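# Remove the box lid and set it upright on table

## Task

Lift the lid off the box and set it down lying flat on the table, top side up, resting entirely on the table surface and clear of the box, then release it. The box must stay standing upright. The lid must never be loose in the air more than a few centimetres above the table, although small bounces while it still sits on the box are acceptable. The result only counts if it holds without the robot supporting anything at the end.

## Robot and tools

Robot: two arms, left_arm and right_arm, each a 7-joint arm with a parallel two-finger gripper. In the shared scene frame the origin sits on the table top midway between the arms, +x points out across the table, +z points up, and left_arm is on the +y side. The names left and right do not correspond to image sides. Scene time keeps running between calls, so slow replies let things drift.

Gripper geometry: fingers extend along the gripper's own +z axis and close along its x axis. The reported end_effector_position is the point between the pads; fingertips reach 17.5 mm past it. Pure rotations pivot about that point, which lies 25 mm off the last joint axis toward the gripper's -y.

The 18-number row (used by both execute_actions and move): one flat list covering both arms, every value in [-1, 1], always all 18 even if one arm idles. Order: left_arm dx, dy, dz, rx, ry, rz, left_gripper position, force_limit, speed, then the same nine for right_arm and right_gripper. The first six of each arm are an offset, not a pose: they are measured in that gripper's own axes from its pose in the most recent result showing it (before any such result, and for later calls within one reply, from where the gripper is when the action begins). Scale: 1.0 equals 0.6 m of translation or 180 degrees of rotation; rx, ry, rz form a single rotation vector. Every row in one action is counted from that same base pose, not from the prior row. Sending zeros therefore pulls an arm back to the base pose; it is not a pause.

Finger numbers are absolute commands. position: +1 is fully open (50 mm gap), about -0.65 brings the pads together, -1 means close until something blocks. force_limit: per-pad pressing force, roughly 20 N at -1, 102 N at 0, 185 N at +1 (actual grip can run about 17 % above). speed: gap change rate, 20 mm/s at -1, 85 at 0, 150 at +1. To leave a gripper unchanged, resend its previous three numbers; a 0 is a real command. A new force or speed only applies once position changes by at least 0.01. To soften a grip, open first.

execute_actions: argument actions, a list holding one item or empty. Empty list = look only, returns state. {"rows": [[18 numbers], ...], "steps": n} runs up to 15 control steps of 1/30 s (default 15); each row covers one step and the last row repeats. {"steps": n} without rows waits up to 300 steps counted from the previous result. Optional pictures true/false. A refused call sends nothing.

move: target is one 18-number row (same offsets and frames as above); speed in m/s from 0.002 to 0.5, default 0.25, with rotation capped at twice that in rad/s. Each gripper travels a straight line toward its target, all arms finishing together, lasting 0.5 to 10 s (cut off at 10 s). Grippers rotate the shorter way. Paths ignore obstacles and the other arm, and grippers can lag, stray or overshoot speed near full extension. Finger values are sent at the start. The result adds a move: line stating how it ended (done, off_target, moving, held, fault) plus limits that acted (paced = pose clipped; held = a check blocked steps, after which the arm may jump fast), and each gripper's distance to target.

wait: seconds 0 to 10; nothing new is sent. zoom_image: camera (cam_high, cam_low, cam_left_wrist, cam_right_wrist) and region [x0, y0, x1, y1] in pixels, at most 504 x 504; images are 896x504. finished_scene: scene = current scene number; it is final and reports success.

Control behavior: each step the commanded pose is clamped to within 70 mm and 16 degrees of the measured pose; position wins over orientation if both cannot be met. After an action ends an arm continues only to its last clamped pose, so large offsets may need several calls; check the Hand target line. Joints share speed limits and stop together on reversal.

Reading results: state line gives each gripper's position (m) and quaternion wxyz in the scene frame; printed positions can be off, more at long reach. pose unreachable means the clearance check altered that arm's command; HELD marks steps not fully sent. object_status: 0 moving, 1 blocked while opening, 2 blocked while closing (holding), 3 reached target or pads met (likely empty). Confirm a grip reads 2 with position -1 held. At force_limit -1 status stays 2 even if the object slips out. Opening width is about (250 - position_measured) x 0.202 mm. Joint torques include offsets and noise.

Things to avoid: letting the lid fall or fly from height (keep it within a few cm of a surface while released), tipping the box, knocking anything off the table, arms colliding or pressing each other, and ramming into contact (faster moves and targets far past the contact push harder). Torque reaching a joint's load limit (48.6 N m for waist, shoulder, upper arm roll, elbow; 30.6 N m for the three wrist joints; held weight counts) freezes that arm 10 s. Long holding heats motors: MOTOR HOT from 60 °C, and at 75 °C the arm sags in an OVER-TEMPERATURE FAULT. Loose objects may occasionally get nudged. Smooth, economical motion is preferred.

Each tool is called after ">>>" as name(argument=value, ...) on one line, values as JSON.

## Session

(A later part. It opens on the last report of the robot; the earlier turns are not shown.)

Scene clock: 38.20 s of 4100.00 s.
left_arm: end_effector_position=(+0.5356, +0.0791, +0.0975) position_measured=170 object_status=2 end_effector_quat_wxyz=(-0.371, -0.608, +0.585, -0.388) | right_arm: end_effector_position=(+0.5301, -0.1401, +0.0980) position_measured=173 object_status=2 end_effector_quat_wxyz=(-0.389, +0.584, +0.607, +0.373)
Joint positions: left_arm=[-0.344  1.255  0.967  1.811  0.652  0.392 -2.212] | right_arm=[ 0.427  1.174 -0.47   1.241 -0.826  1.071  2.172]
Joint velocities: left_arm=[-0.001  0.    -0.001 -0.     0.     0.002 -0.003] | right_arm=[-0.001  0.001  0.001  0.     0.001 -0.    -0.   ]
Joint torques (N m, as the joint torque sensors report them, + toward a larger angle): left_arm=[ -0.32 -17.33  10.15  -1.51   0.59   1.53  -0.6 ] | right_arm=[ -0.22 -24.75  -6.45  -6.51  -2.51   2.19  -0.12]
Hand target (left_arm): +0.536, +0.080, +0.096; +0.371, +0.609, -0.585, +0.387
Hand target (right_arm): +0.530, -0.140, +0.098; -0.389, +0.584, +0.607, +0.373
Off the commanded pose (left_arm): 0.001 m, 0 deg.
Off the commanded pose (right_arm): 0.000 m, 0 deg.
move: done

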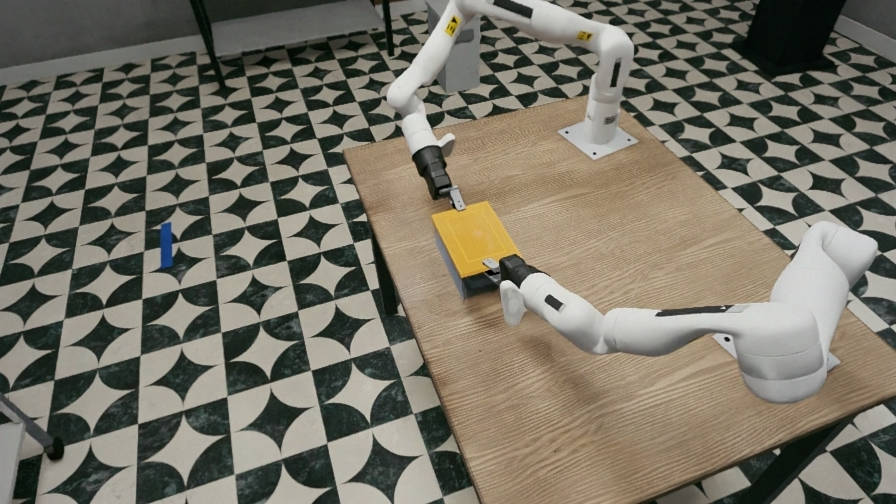

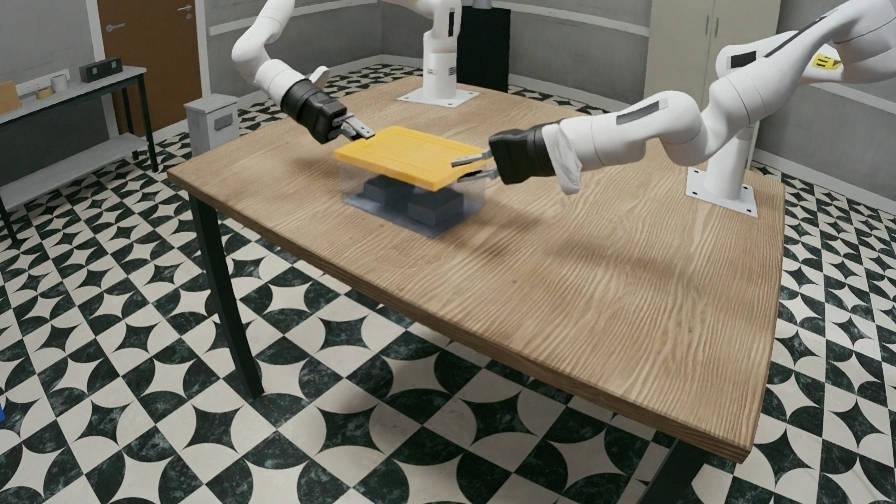

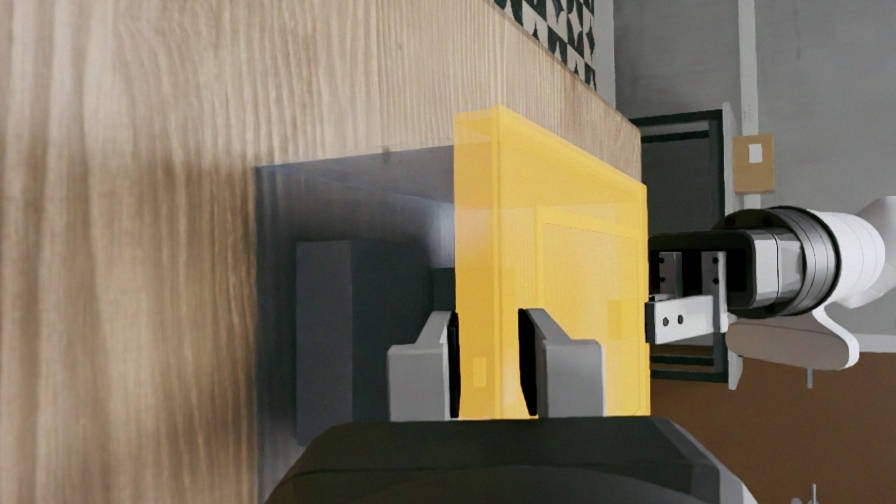

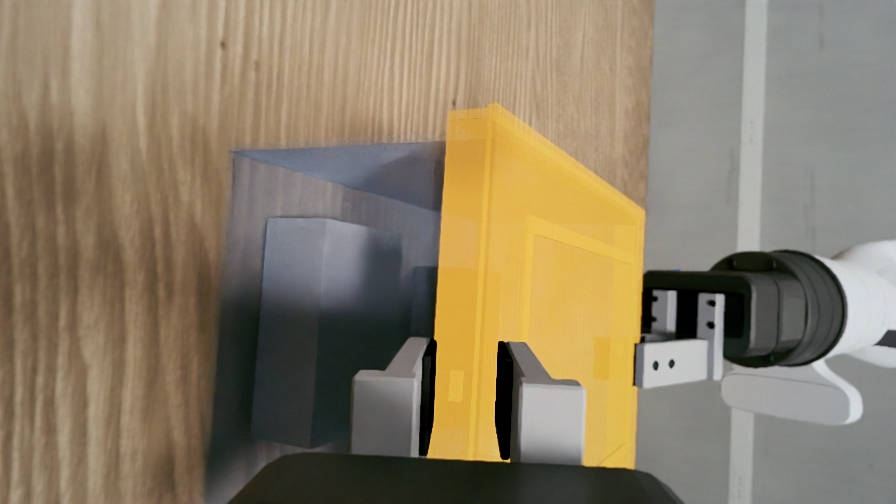

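>>> move(target=[0.046,0,-0.0195,0,0,0,-1,-0.6,-0.6,0.046,0,-0.0195,0,0,0,-1,-0.6,-0.6], speed=0.03)

Scene clock: 39.93 s of 4100.00 s.
left_arm: end_effector_position=(+0.5361, +0.0788, +0.1270) position_measured=170 object_status=2 end_effector_quat_wxyz=(-0.371, -0.609, +0.585, -0.388) | right_arm: end_effector_position=(+0.5306, -0.1402, +0.1275) position_measured=173 object_status=2 end_effector_quat_wxyz=(-0.388, +0.585, +0.607, +0.373)
Joint positions: left_arm=[-0.347  1.183  0.979  1.818  0.669  0.421 -2.164] | right_arm=[ 0.43   1.121 -0.473  1.249 -0.827  1.09   2.13 ]
Joint velocities: left_arm=[-0.    -0.005 -0.     0.    -0.001 -0.001  0.002] | right_arm=[ 0.002  0.    -0.001  0.001  0.001 -0.     0.   ]
Joint torques (N m, as the joint torque sensors report them, + toward a larger angle): left_arm=[  0.57 -17.16  10.48  -2.27   0.9    1.48  -0.17] | right_arm=[ -1.07 -24.32  -7.31  -6.28  -3.     2.14   0.25]
Hand target (left_arm): +0.536, +0.078, +0.127; +0.371, +0.608, -0.585, +0.387
Hand target (right_arm): +0.530, -0.139, +0.128; -0.389, +0.584, +0.607, +0.373
Off the commanded pose (left_arm): 0.001 m, 0 deg.
Off the commanded pose (right_arm): 0.001 m, 0 deg.
move: done

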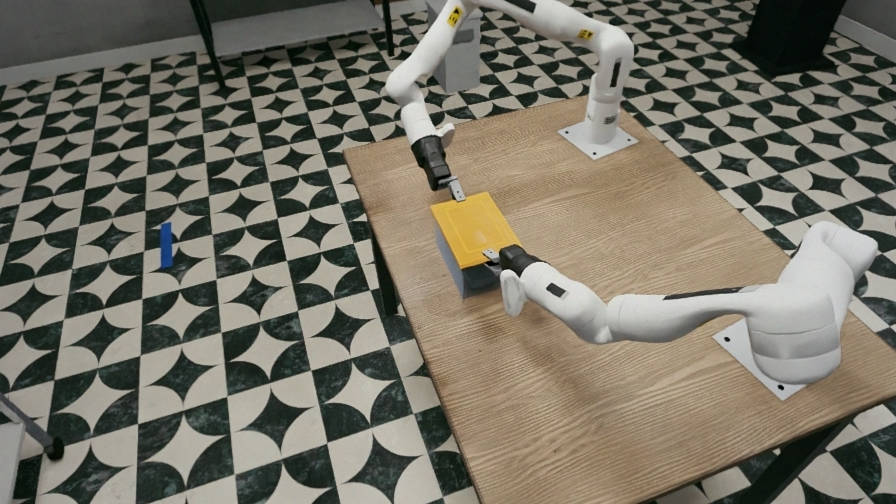

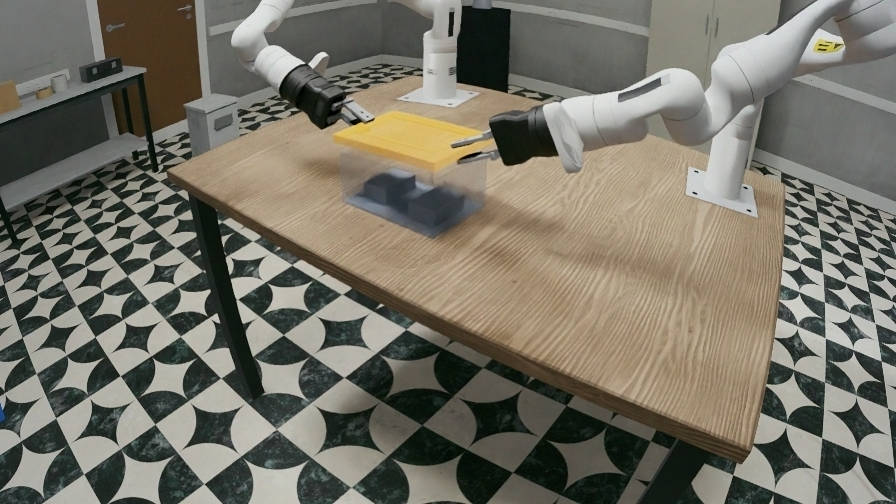

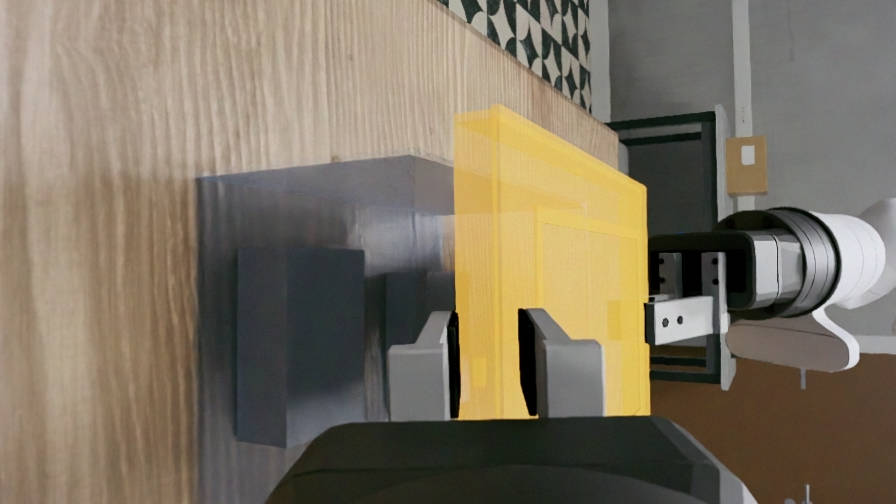

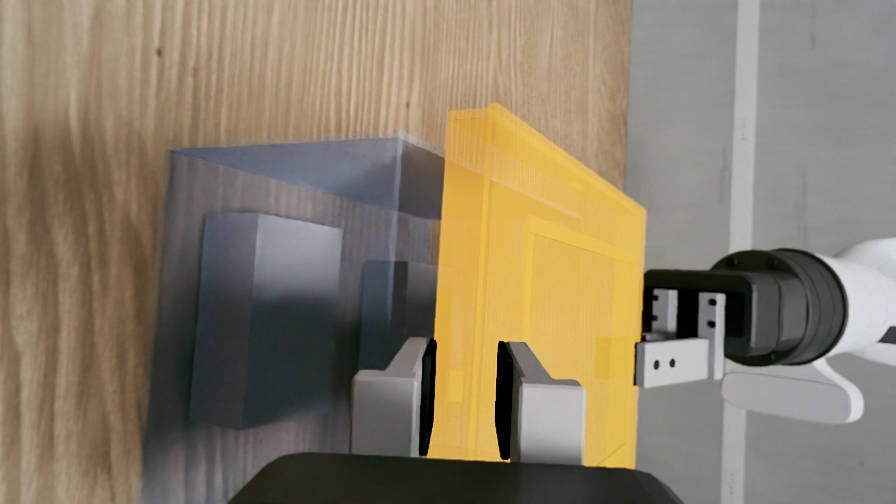

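>>> move(target=[0.005,0.31,0,0,0,0,-1,-0.6,-0.6,0.005,-0.31,0,0,0,0,-1,-0.6,-0.6], speed=0.07)

Scene clock: 43.73 s of 4100.00 s.
left_arm: end_effector_position=(+0.3522, +0.0710, +0.1289) position_measured=170 object_status=2 end_effector_quat_wxyz=(-0.369, -0.610, +0.584, -0.389) | right_arm: end_effector_position=(+0.3467, -0.1482, +0.1293) position_measured=173 object_status=2 end_effector_quat_wxyz=(-0.386, +0.587, +0.606, +0.373)
Joint positions: left_arm=[-0.478  1.479  1.352  2.427  0.661 -0.341 -2.254] | right_arm=[ 0.664  0.934 -0.638  1.965 -1.01   0.767  2.543]
Joint velocities: left_arm=[ 0.001  0.006  0.     0.    -0.002 -0.002  0.001] | right_arm=[ 0.005 -0.001 -0.002  0.002  0.002 -0.001 -0.002]
Joint torques (N m, as the joint torque sensors report them, + toward a larger angle): left_arm=[  2.03 -11.08   9.93   1.05  -1.21   2.4   -0.31] | right_arm=[ -2.41 -16.16  -7.89  -2.6   -2.4    4.18  -0.59]
Hand target (left_arm): +0.351, +0.069, +0.130; +0.371, +0.608, -0.584, +0.388
Hand target (right_arm): +0.345, -0.146, +0.131; -0.388, +0.585, +0.606, +0.373
Off the commanded pose (left_arm): 0.002 m, 0 deg.
Off the commanded pose (right_arm): 0.003 m, 0 deg.
move: done

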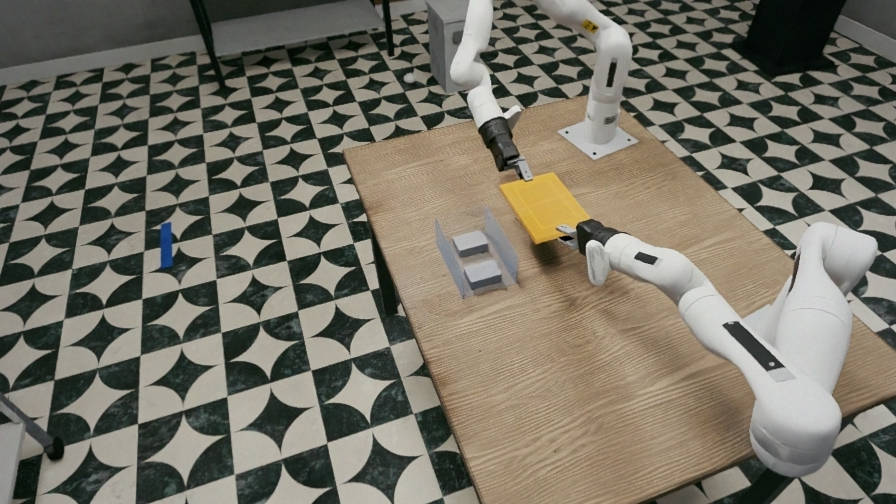

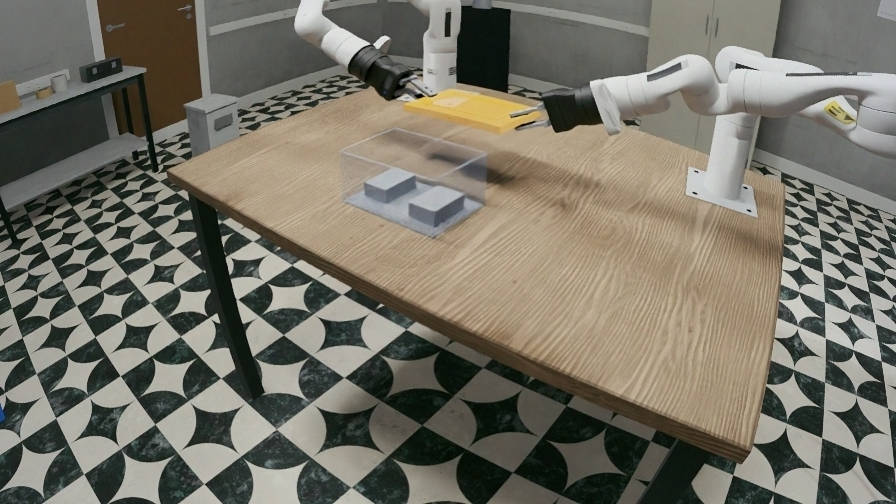

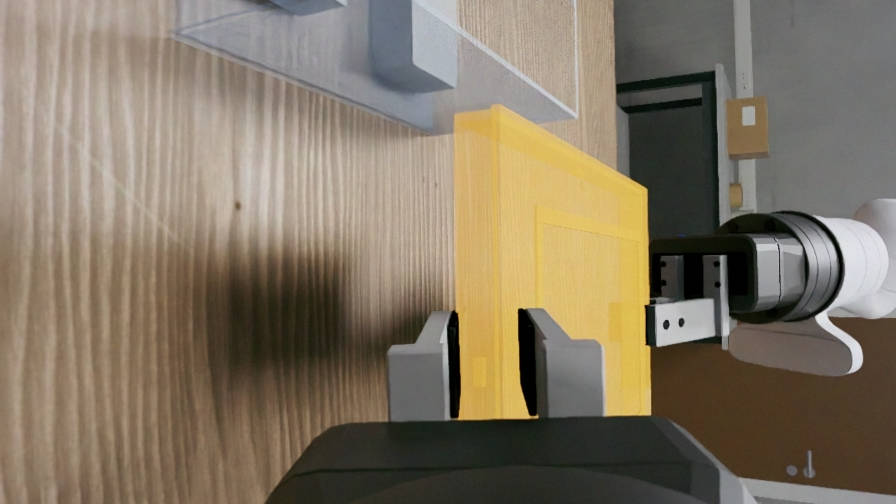

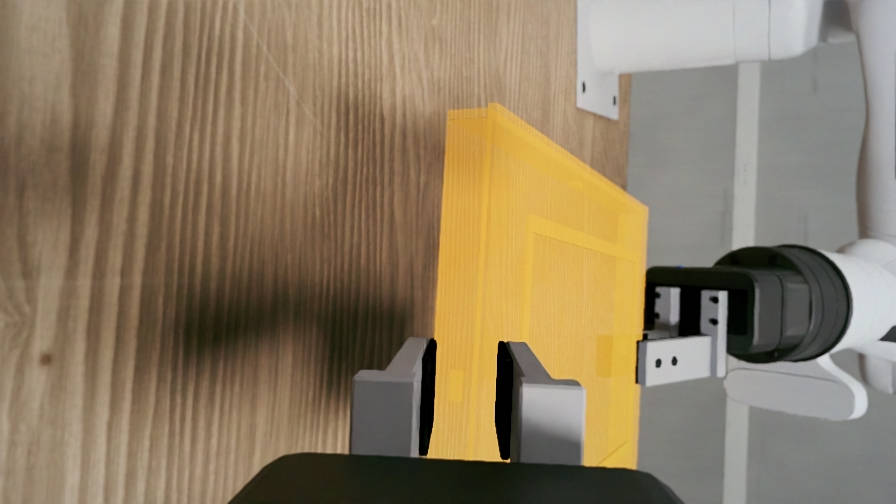

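>>> move(target=[-0.1435,-0.025,0.067,0,0,0,-1,-0.6,-0.6,-0.1435,0.025,0.067,0,0,0,-1,-0.6,-0.6], speed=0.05)

>>> zoom_image(camera="cam_low", region=[360, 80, 660, 230])

Scene clock: 47.03 s of 4100.00 s.
left_arm: end_effector_position=(+0.3673, +0.0718, +0.0348) position_measured=170 object_status=2 end_effector_quat_wxyz=(-0.369, -0.609, +0.584, -0.389) | right_arm: end_effector_position=(+0.3616, -0.1478, +0.0345) position_measured=173 object_status=2 end_effector_quat_wxyz=(-0.386, +0.587, +0.605, +0.374)
Joint positions: left_arm=[-0.497  1.706  1.15   2.318  0.499 -0.305 -2.399] | right_arm=[ 0.634  1.177 -0.595  1.867 -0.989  0.693  2.678]
Joint velocities: left_arm=[-0.     0.003 -0.001 -0.     0.    -0.001  0.003] | right_arm=[ 0.001  0.004  0.002 -0.001 -0.002  0.001  0.002]
Joint torques (N m, as the joint torque sensors report them, + toward a larger angle): left_arm=[ -0.56 -11.87   9.36   4.56  -0.76   1.86  -0.4 ] | right_arm=[  0.06 -18.37  -6.93  -0.83  -0.79   3.13  -0.21]
Hand target (left_arm): +0.368, +0.072, +0.034; +0.369, +0.610, -0.584, +0.389
Hand target (right_arm): +0.362, -0.148, +0.034; -0.386, +0.588, +0.605, +0.374
Off the commanded pose (left_arm): 0.001 m, 0 deg.
Off the commanded pose (right_arm): 0.000 m, 0 deg.
move: done

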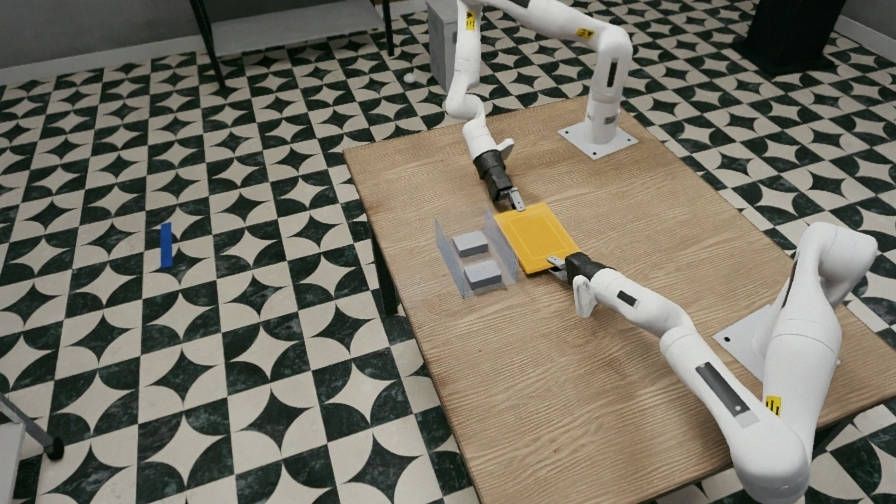

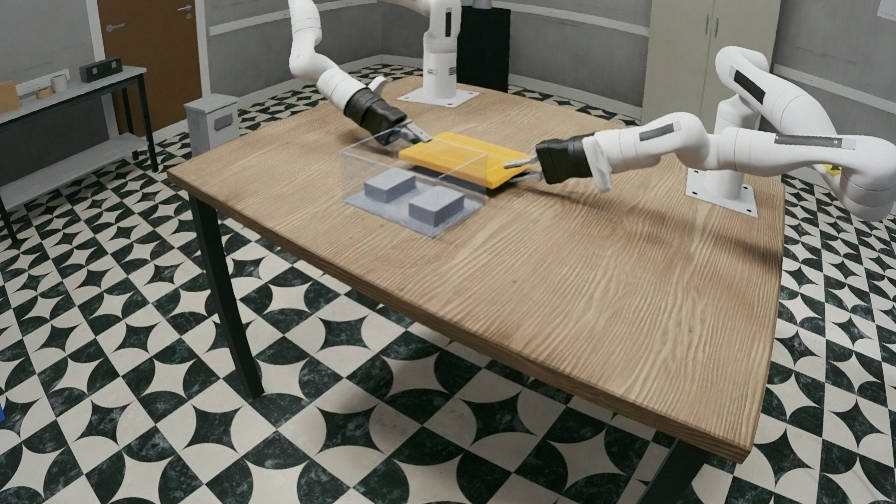

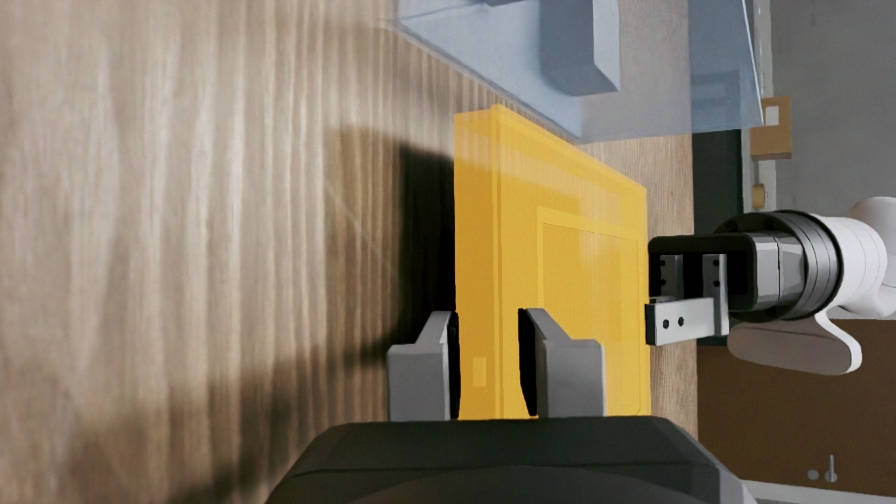

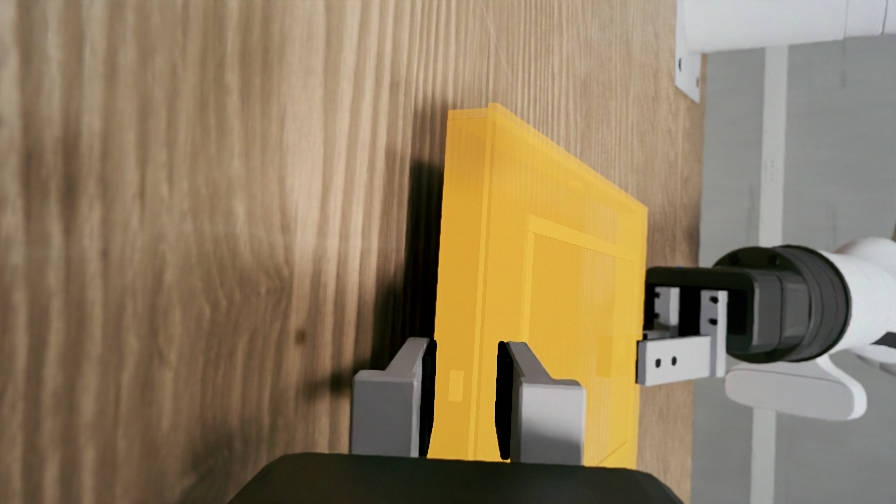

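Region (360, 80, 660, 230) of cam_low's 896x504 image, scaled by 1.680, with more detail than that image has.

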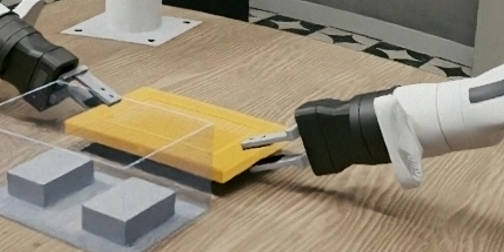

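>>> move(target=[-0.006,0,0.003,0,0,0,-1,-0.6,-0.6,-0.006,0,0.003,0,0,0,-1,-0.6,-0.6], speed=0.02)

>>> move(target=[0,0,0,0,0,0,0.05,-0.6,-1,0,0,0,0,0,0,0.05,-0.6,-1])

>>> move(target=[-0.018,0,-0.045,0,0,0,0.05,-0.6,-1,-0.018,0,-0.045,0,0,0,0.05,-0.6,-1], speed=0.03)

Scene clock: 48.87 s of 4100.00 s.
left_arm: end_effector_position=(+0.3673, +0.0717, +0.0309) position_measured=170 object_status=2 end_effector_quat_wxyz=(-0.369, -0.609, +0.584, -0.389) | right_arm: end_effector_position=(+0.3617, -0.1478, +0.0305) position_measured=173 object_status=2 end_effector_quat_wxyz=(-0.386, +0.587, +0.605, +0.374)
Joint positions: left_arm=[-0.498  1.716  1.143  2.313  0.492 -0.304 -2.405] | right_arm=[ 0.634  1.187 -0.593  1.864 -0.989  0.69   2.684]
Joint velocities: left_arm=[-0.002  0.001 -0.    -0.     0.001 -0.     0.002] | right_arm=[ 0.     0.001 -0.001 -0.    -0.     0.     0.   ]
Joint torques (N m, as the joint torque sensors report them, + toward a larger angle): left_arm=[  0.   -11.66   9.12   4.86  -0.94   2.07  -0.44] | right_arm=[  0.07 -18.38  -7.39  -0.64  -1.34   3.45   0.06]
Hand target (left_arm): +0.367, +0.072, +0.031; +0.369, +0.609, -0.584, +0.389
Hand target (right_arm): +0.362, -0.148, +0.030; -0.386, +0.587, +0.605, +0.374
Off the commanded pose (left_arm): 0.000 m, 0 deg.
Off the commanded pose (right_arm): 0.000 m, 0 deg.
move: done

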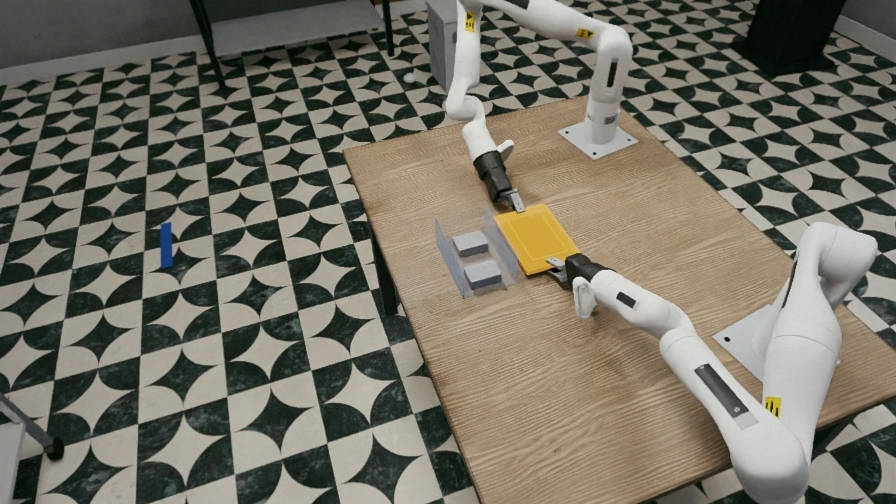

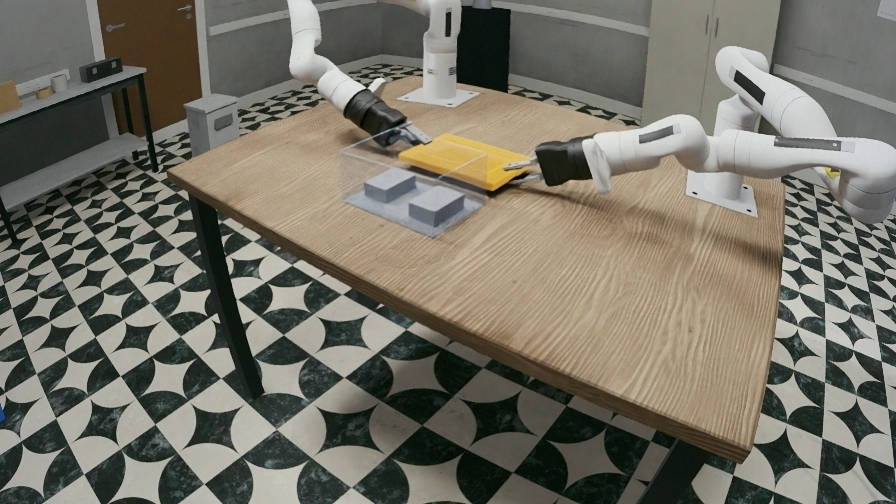

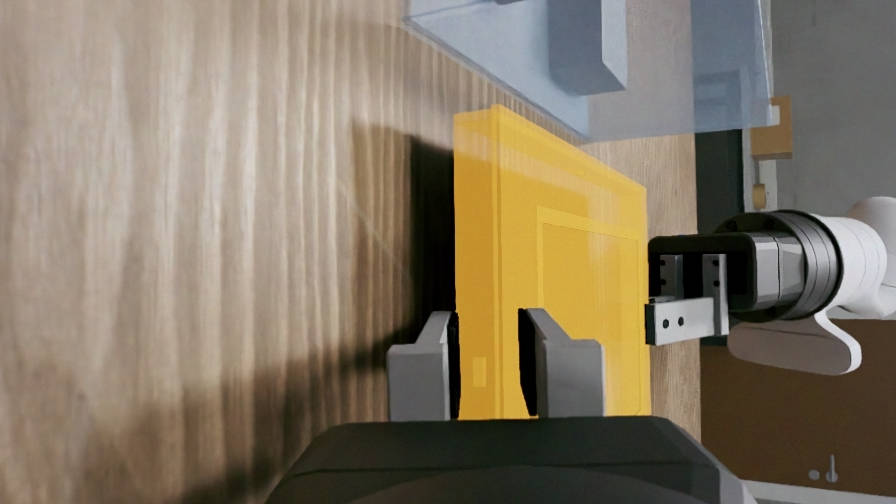

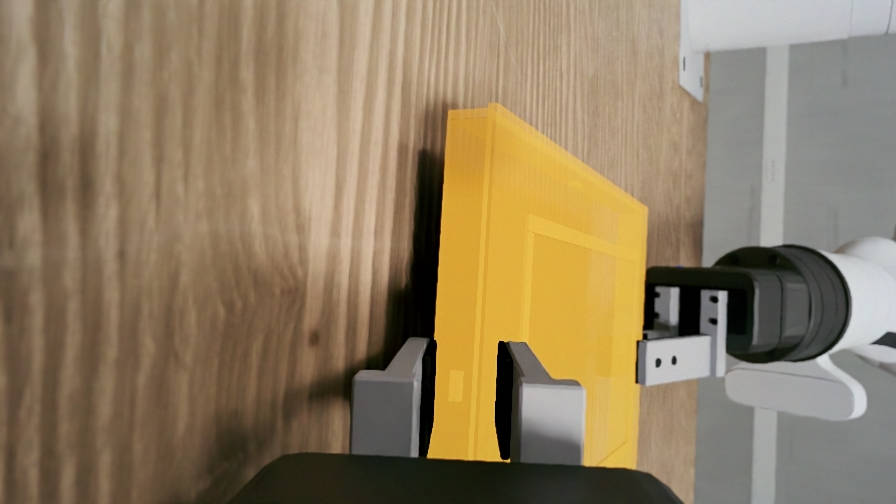

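Scene clock: 49.37 s of 4100.00 s.
left_arm: end_effector_position=(+0.3673, +0.0717, +0.0309) position_measured=145 object_status=3 end_effector_quat_wxyz=(-0.369, -0.609, +0.584, -0.389) | right_arm: end_effector_position=(+0.3617, -0.1478, +0.0305) position_measured=145 object_status=0 end_effector_quat_wxyz=(-0.386, +0.587, +0.605, +0.374)
Joint positions: left_arm=[-0.498  1.716  1.143  2.313  0.492 -0.304 -2.405] | right_arm=[ 0.634  1.187 -0.593  1.864 -0.989  0.69   2.684]
Joint velocities: left_arm=[-0.     0.     0.    -0.    -0.001 -0.    -0.003] | right_arm=[ 0.     0.    -0.     0.     0.     0.    -0.001]
Joint torques (N m, as the joint torque sensors report them, + toward a larger angle): left_arm=[ -0.1  -11.91   9.19   4.99  -0.85   2.24  -0.47] | right_arm=[ -0.13 -18.77  -7.11  -0.44  -1.19   3.28  -0.25]
Hand target (left_arm): +0.367, +0.072, +0.031; +0.369, +0.609, -0.584, +0.389
Hand target (right_arm): +0.362, -0.148, +0.031; -0.386, +0.587, +0.605, +0.374
Off the commanded pose (left_arm): 0.000 m, 0 deg.
Off the commanded pose (right_arm): 0.000 m, 0 deg.
move: done

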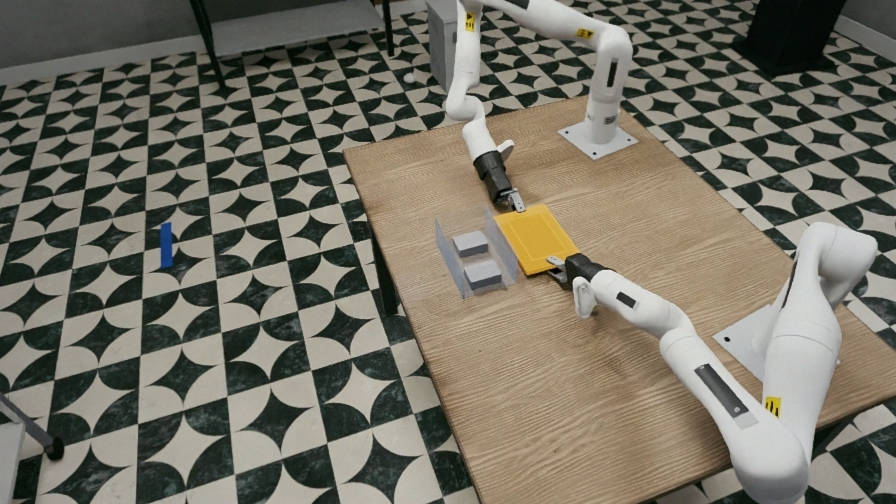

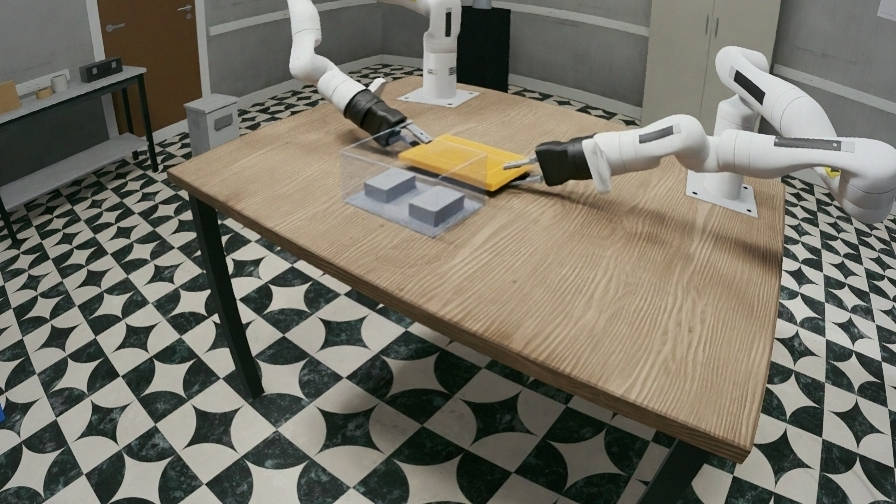

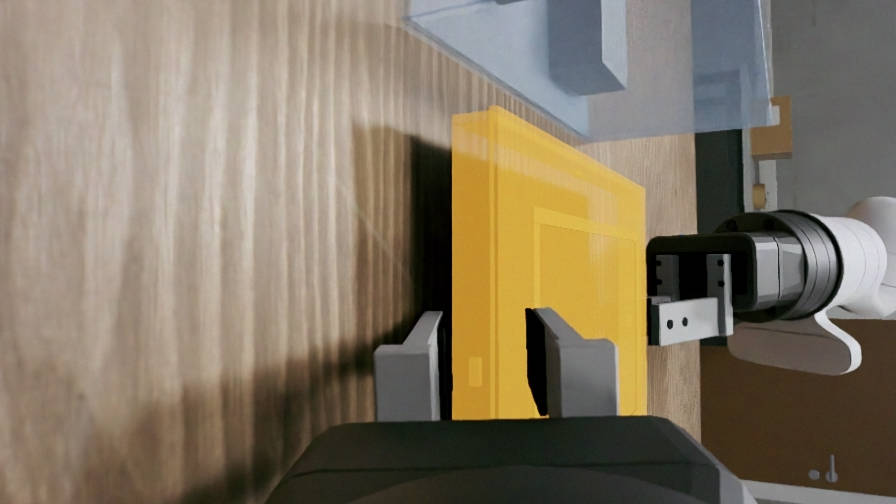

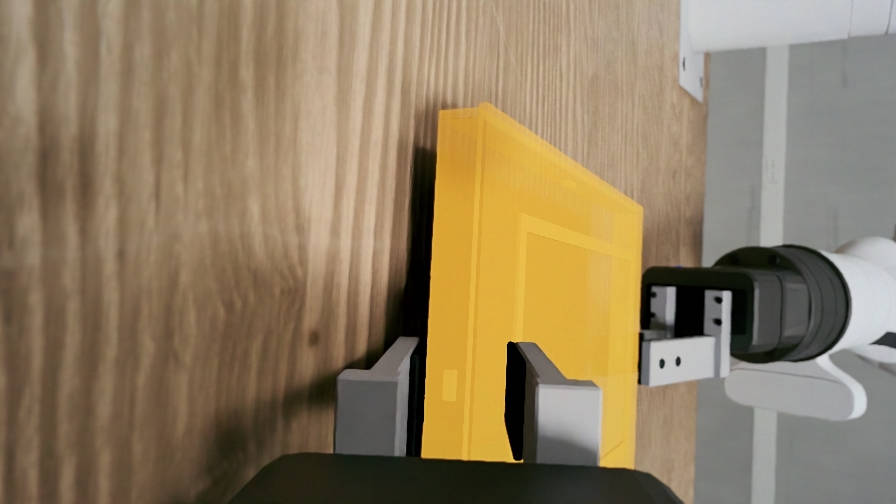

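Scene clock: 50.57 s of 4100.00 s.
left_arm: end_effector_position=(+0.3656, +0.1005, +0.0325) position_measured=145 object_status=3 end_effector_quat_wxyz=(-0.370, -0.609, +0.584, -0.389) | right_arm: end_effector_position=(+0.3625, -0.1768, +0.0322) position_measured=145 object_status=3 end_effector_quat_wxyz=(-0.386, +0.587, +0.605, +0.374)
Joint positions: left_arm=[-0.577  1.67   1.097  2.333  0.495 -0.227 -2.428] | right_arm=[ 0.671  1.17  -0.553  1.848 -0.94   0.757  2.665]
Joint velocities: left_arm=[-0.004 -0.004  0.001 -0.    -0.001  0.001 -0.002] | right_arm=[ 0.001 -0.001  0.001  0.    -0.     0.001  0.   ]
Joint torques (N m, as the joint torque sensors report them, + toward a larger angle): left_arm=[  0.2  -11.92   8.67   5.04  -0.81   2.22  -0.5 ] | right_arm=[ -0.22 -18.32  -6.41  -0.64  -1.29   3.07  -0.26]
Hand target (left_arm): +0.366, +0.101, +0.033; +0.369, +0.609, -0.584, +0.389
Hand target (right_arm): +0.363, -0.177, +0.032; -0.386, +0.587, +0.605, +0.374
Off the commanded pose (left_arm): 0.000 m, 0 deg.
Off the commanded pose (right_arm): 0.000 m, 0 deg.
move: done

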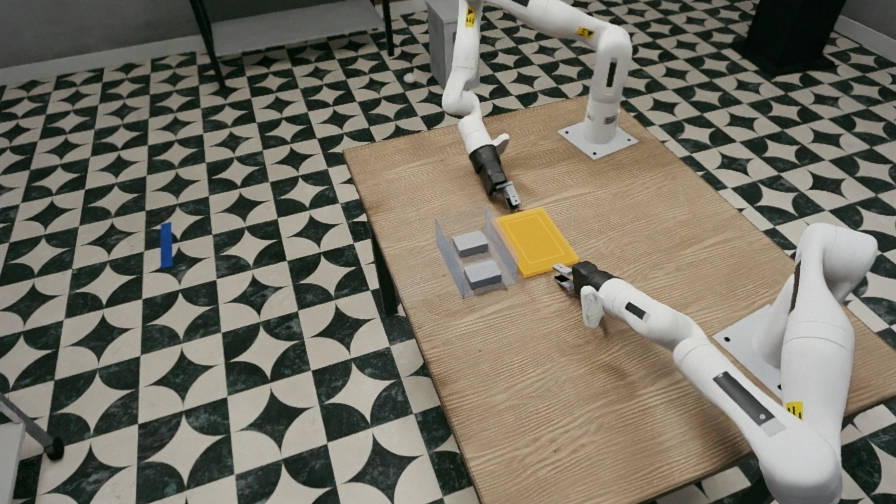

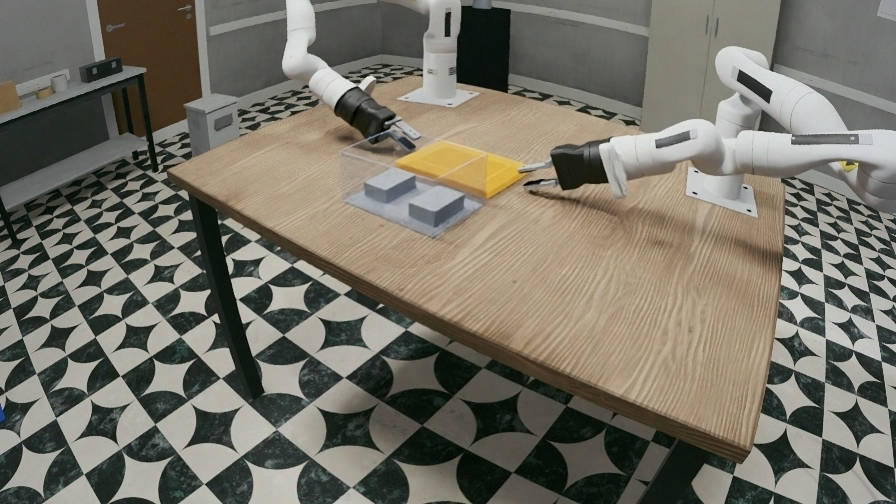

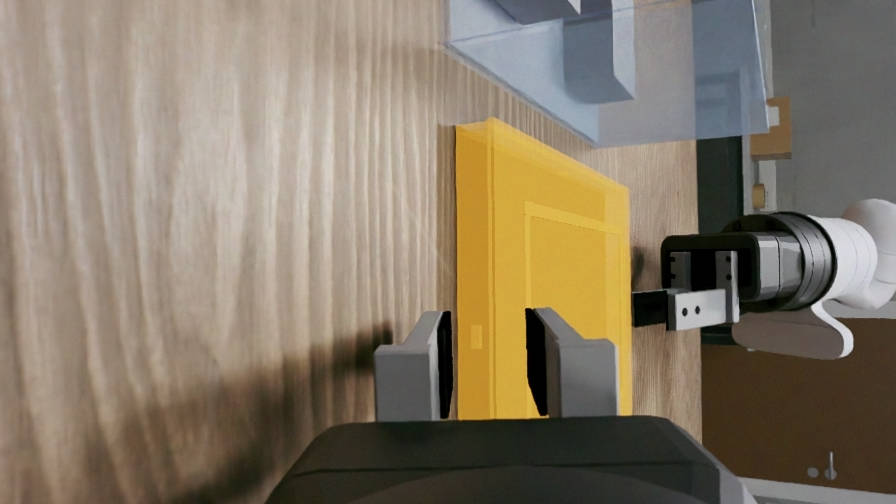

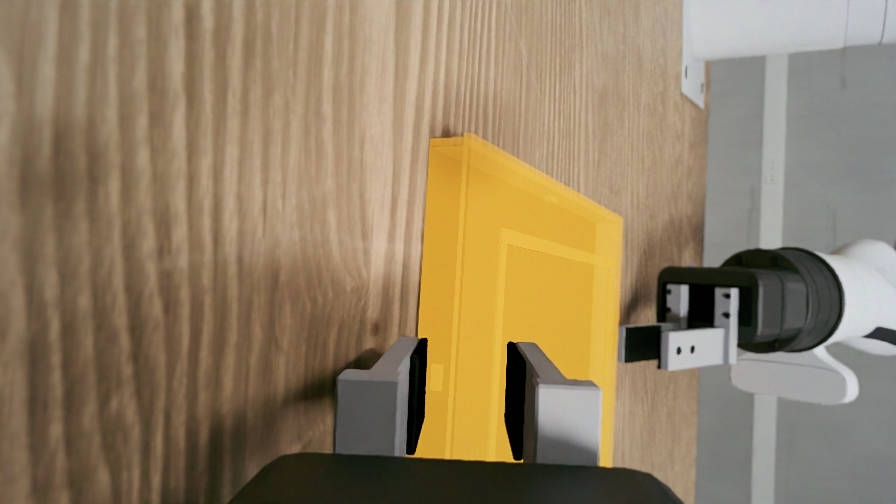

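>>> finished_scene(scene=1)

The scene is finished: the task was done.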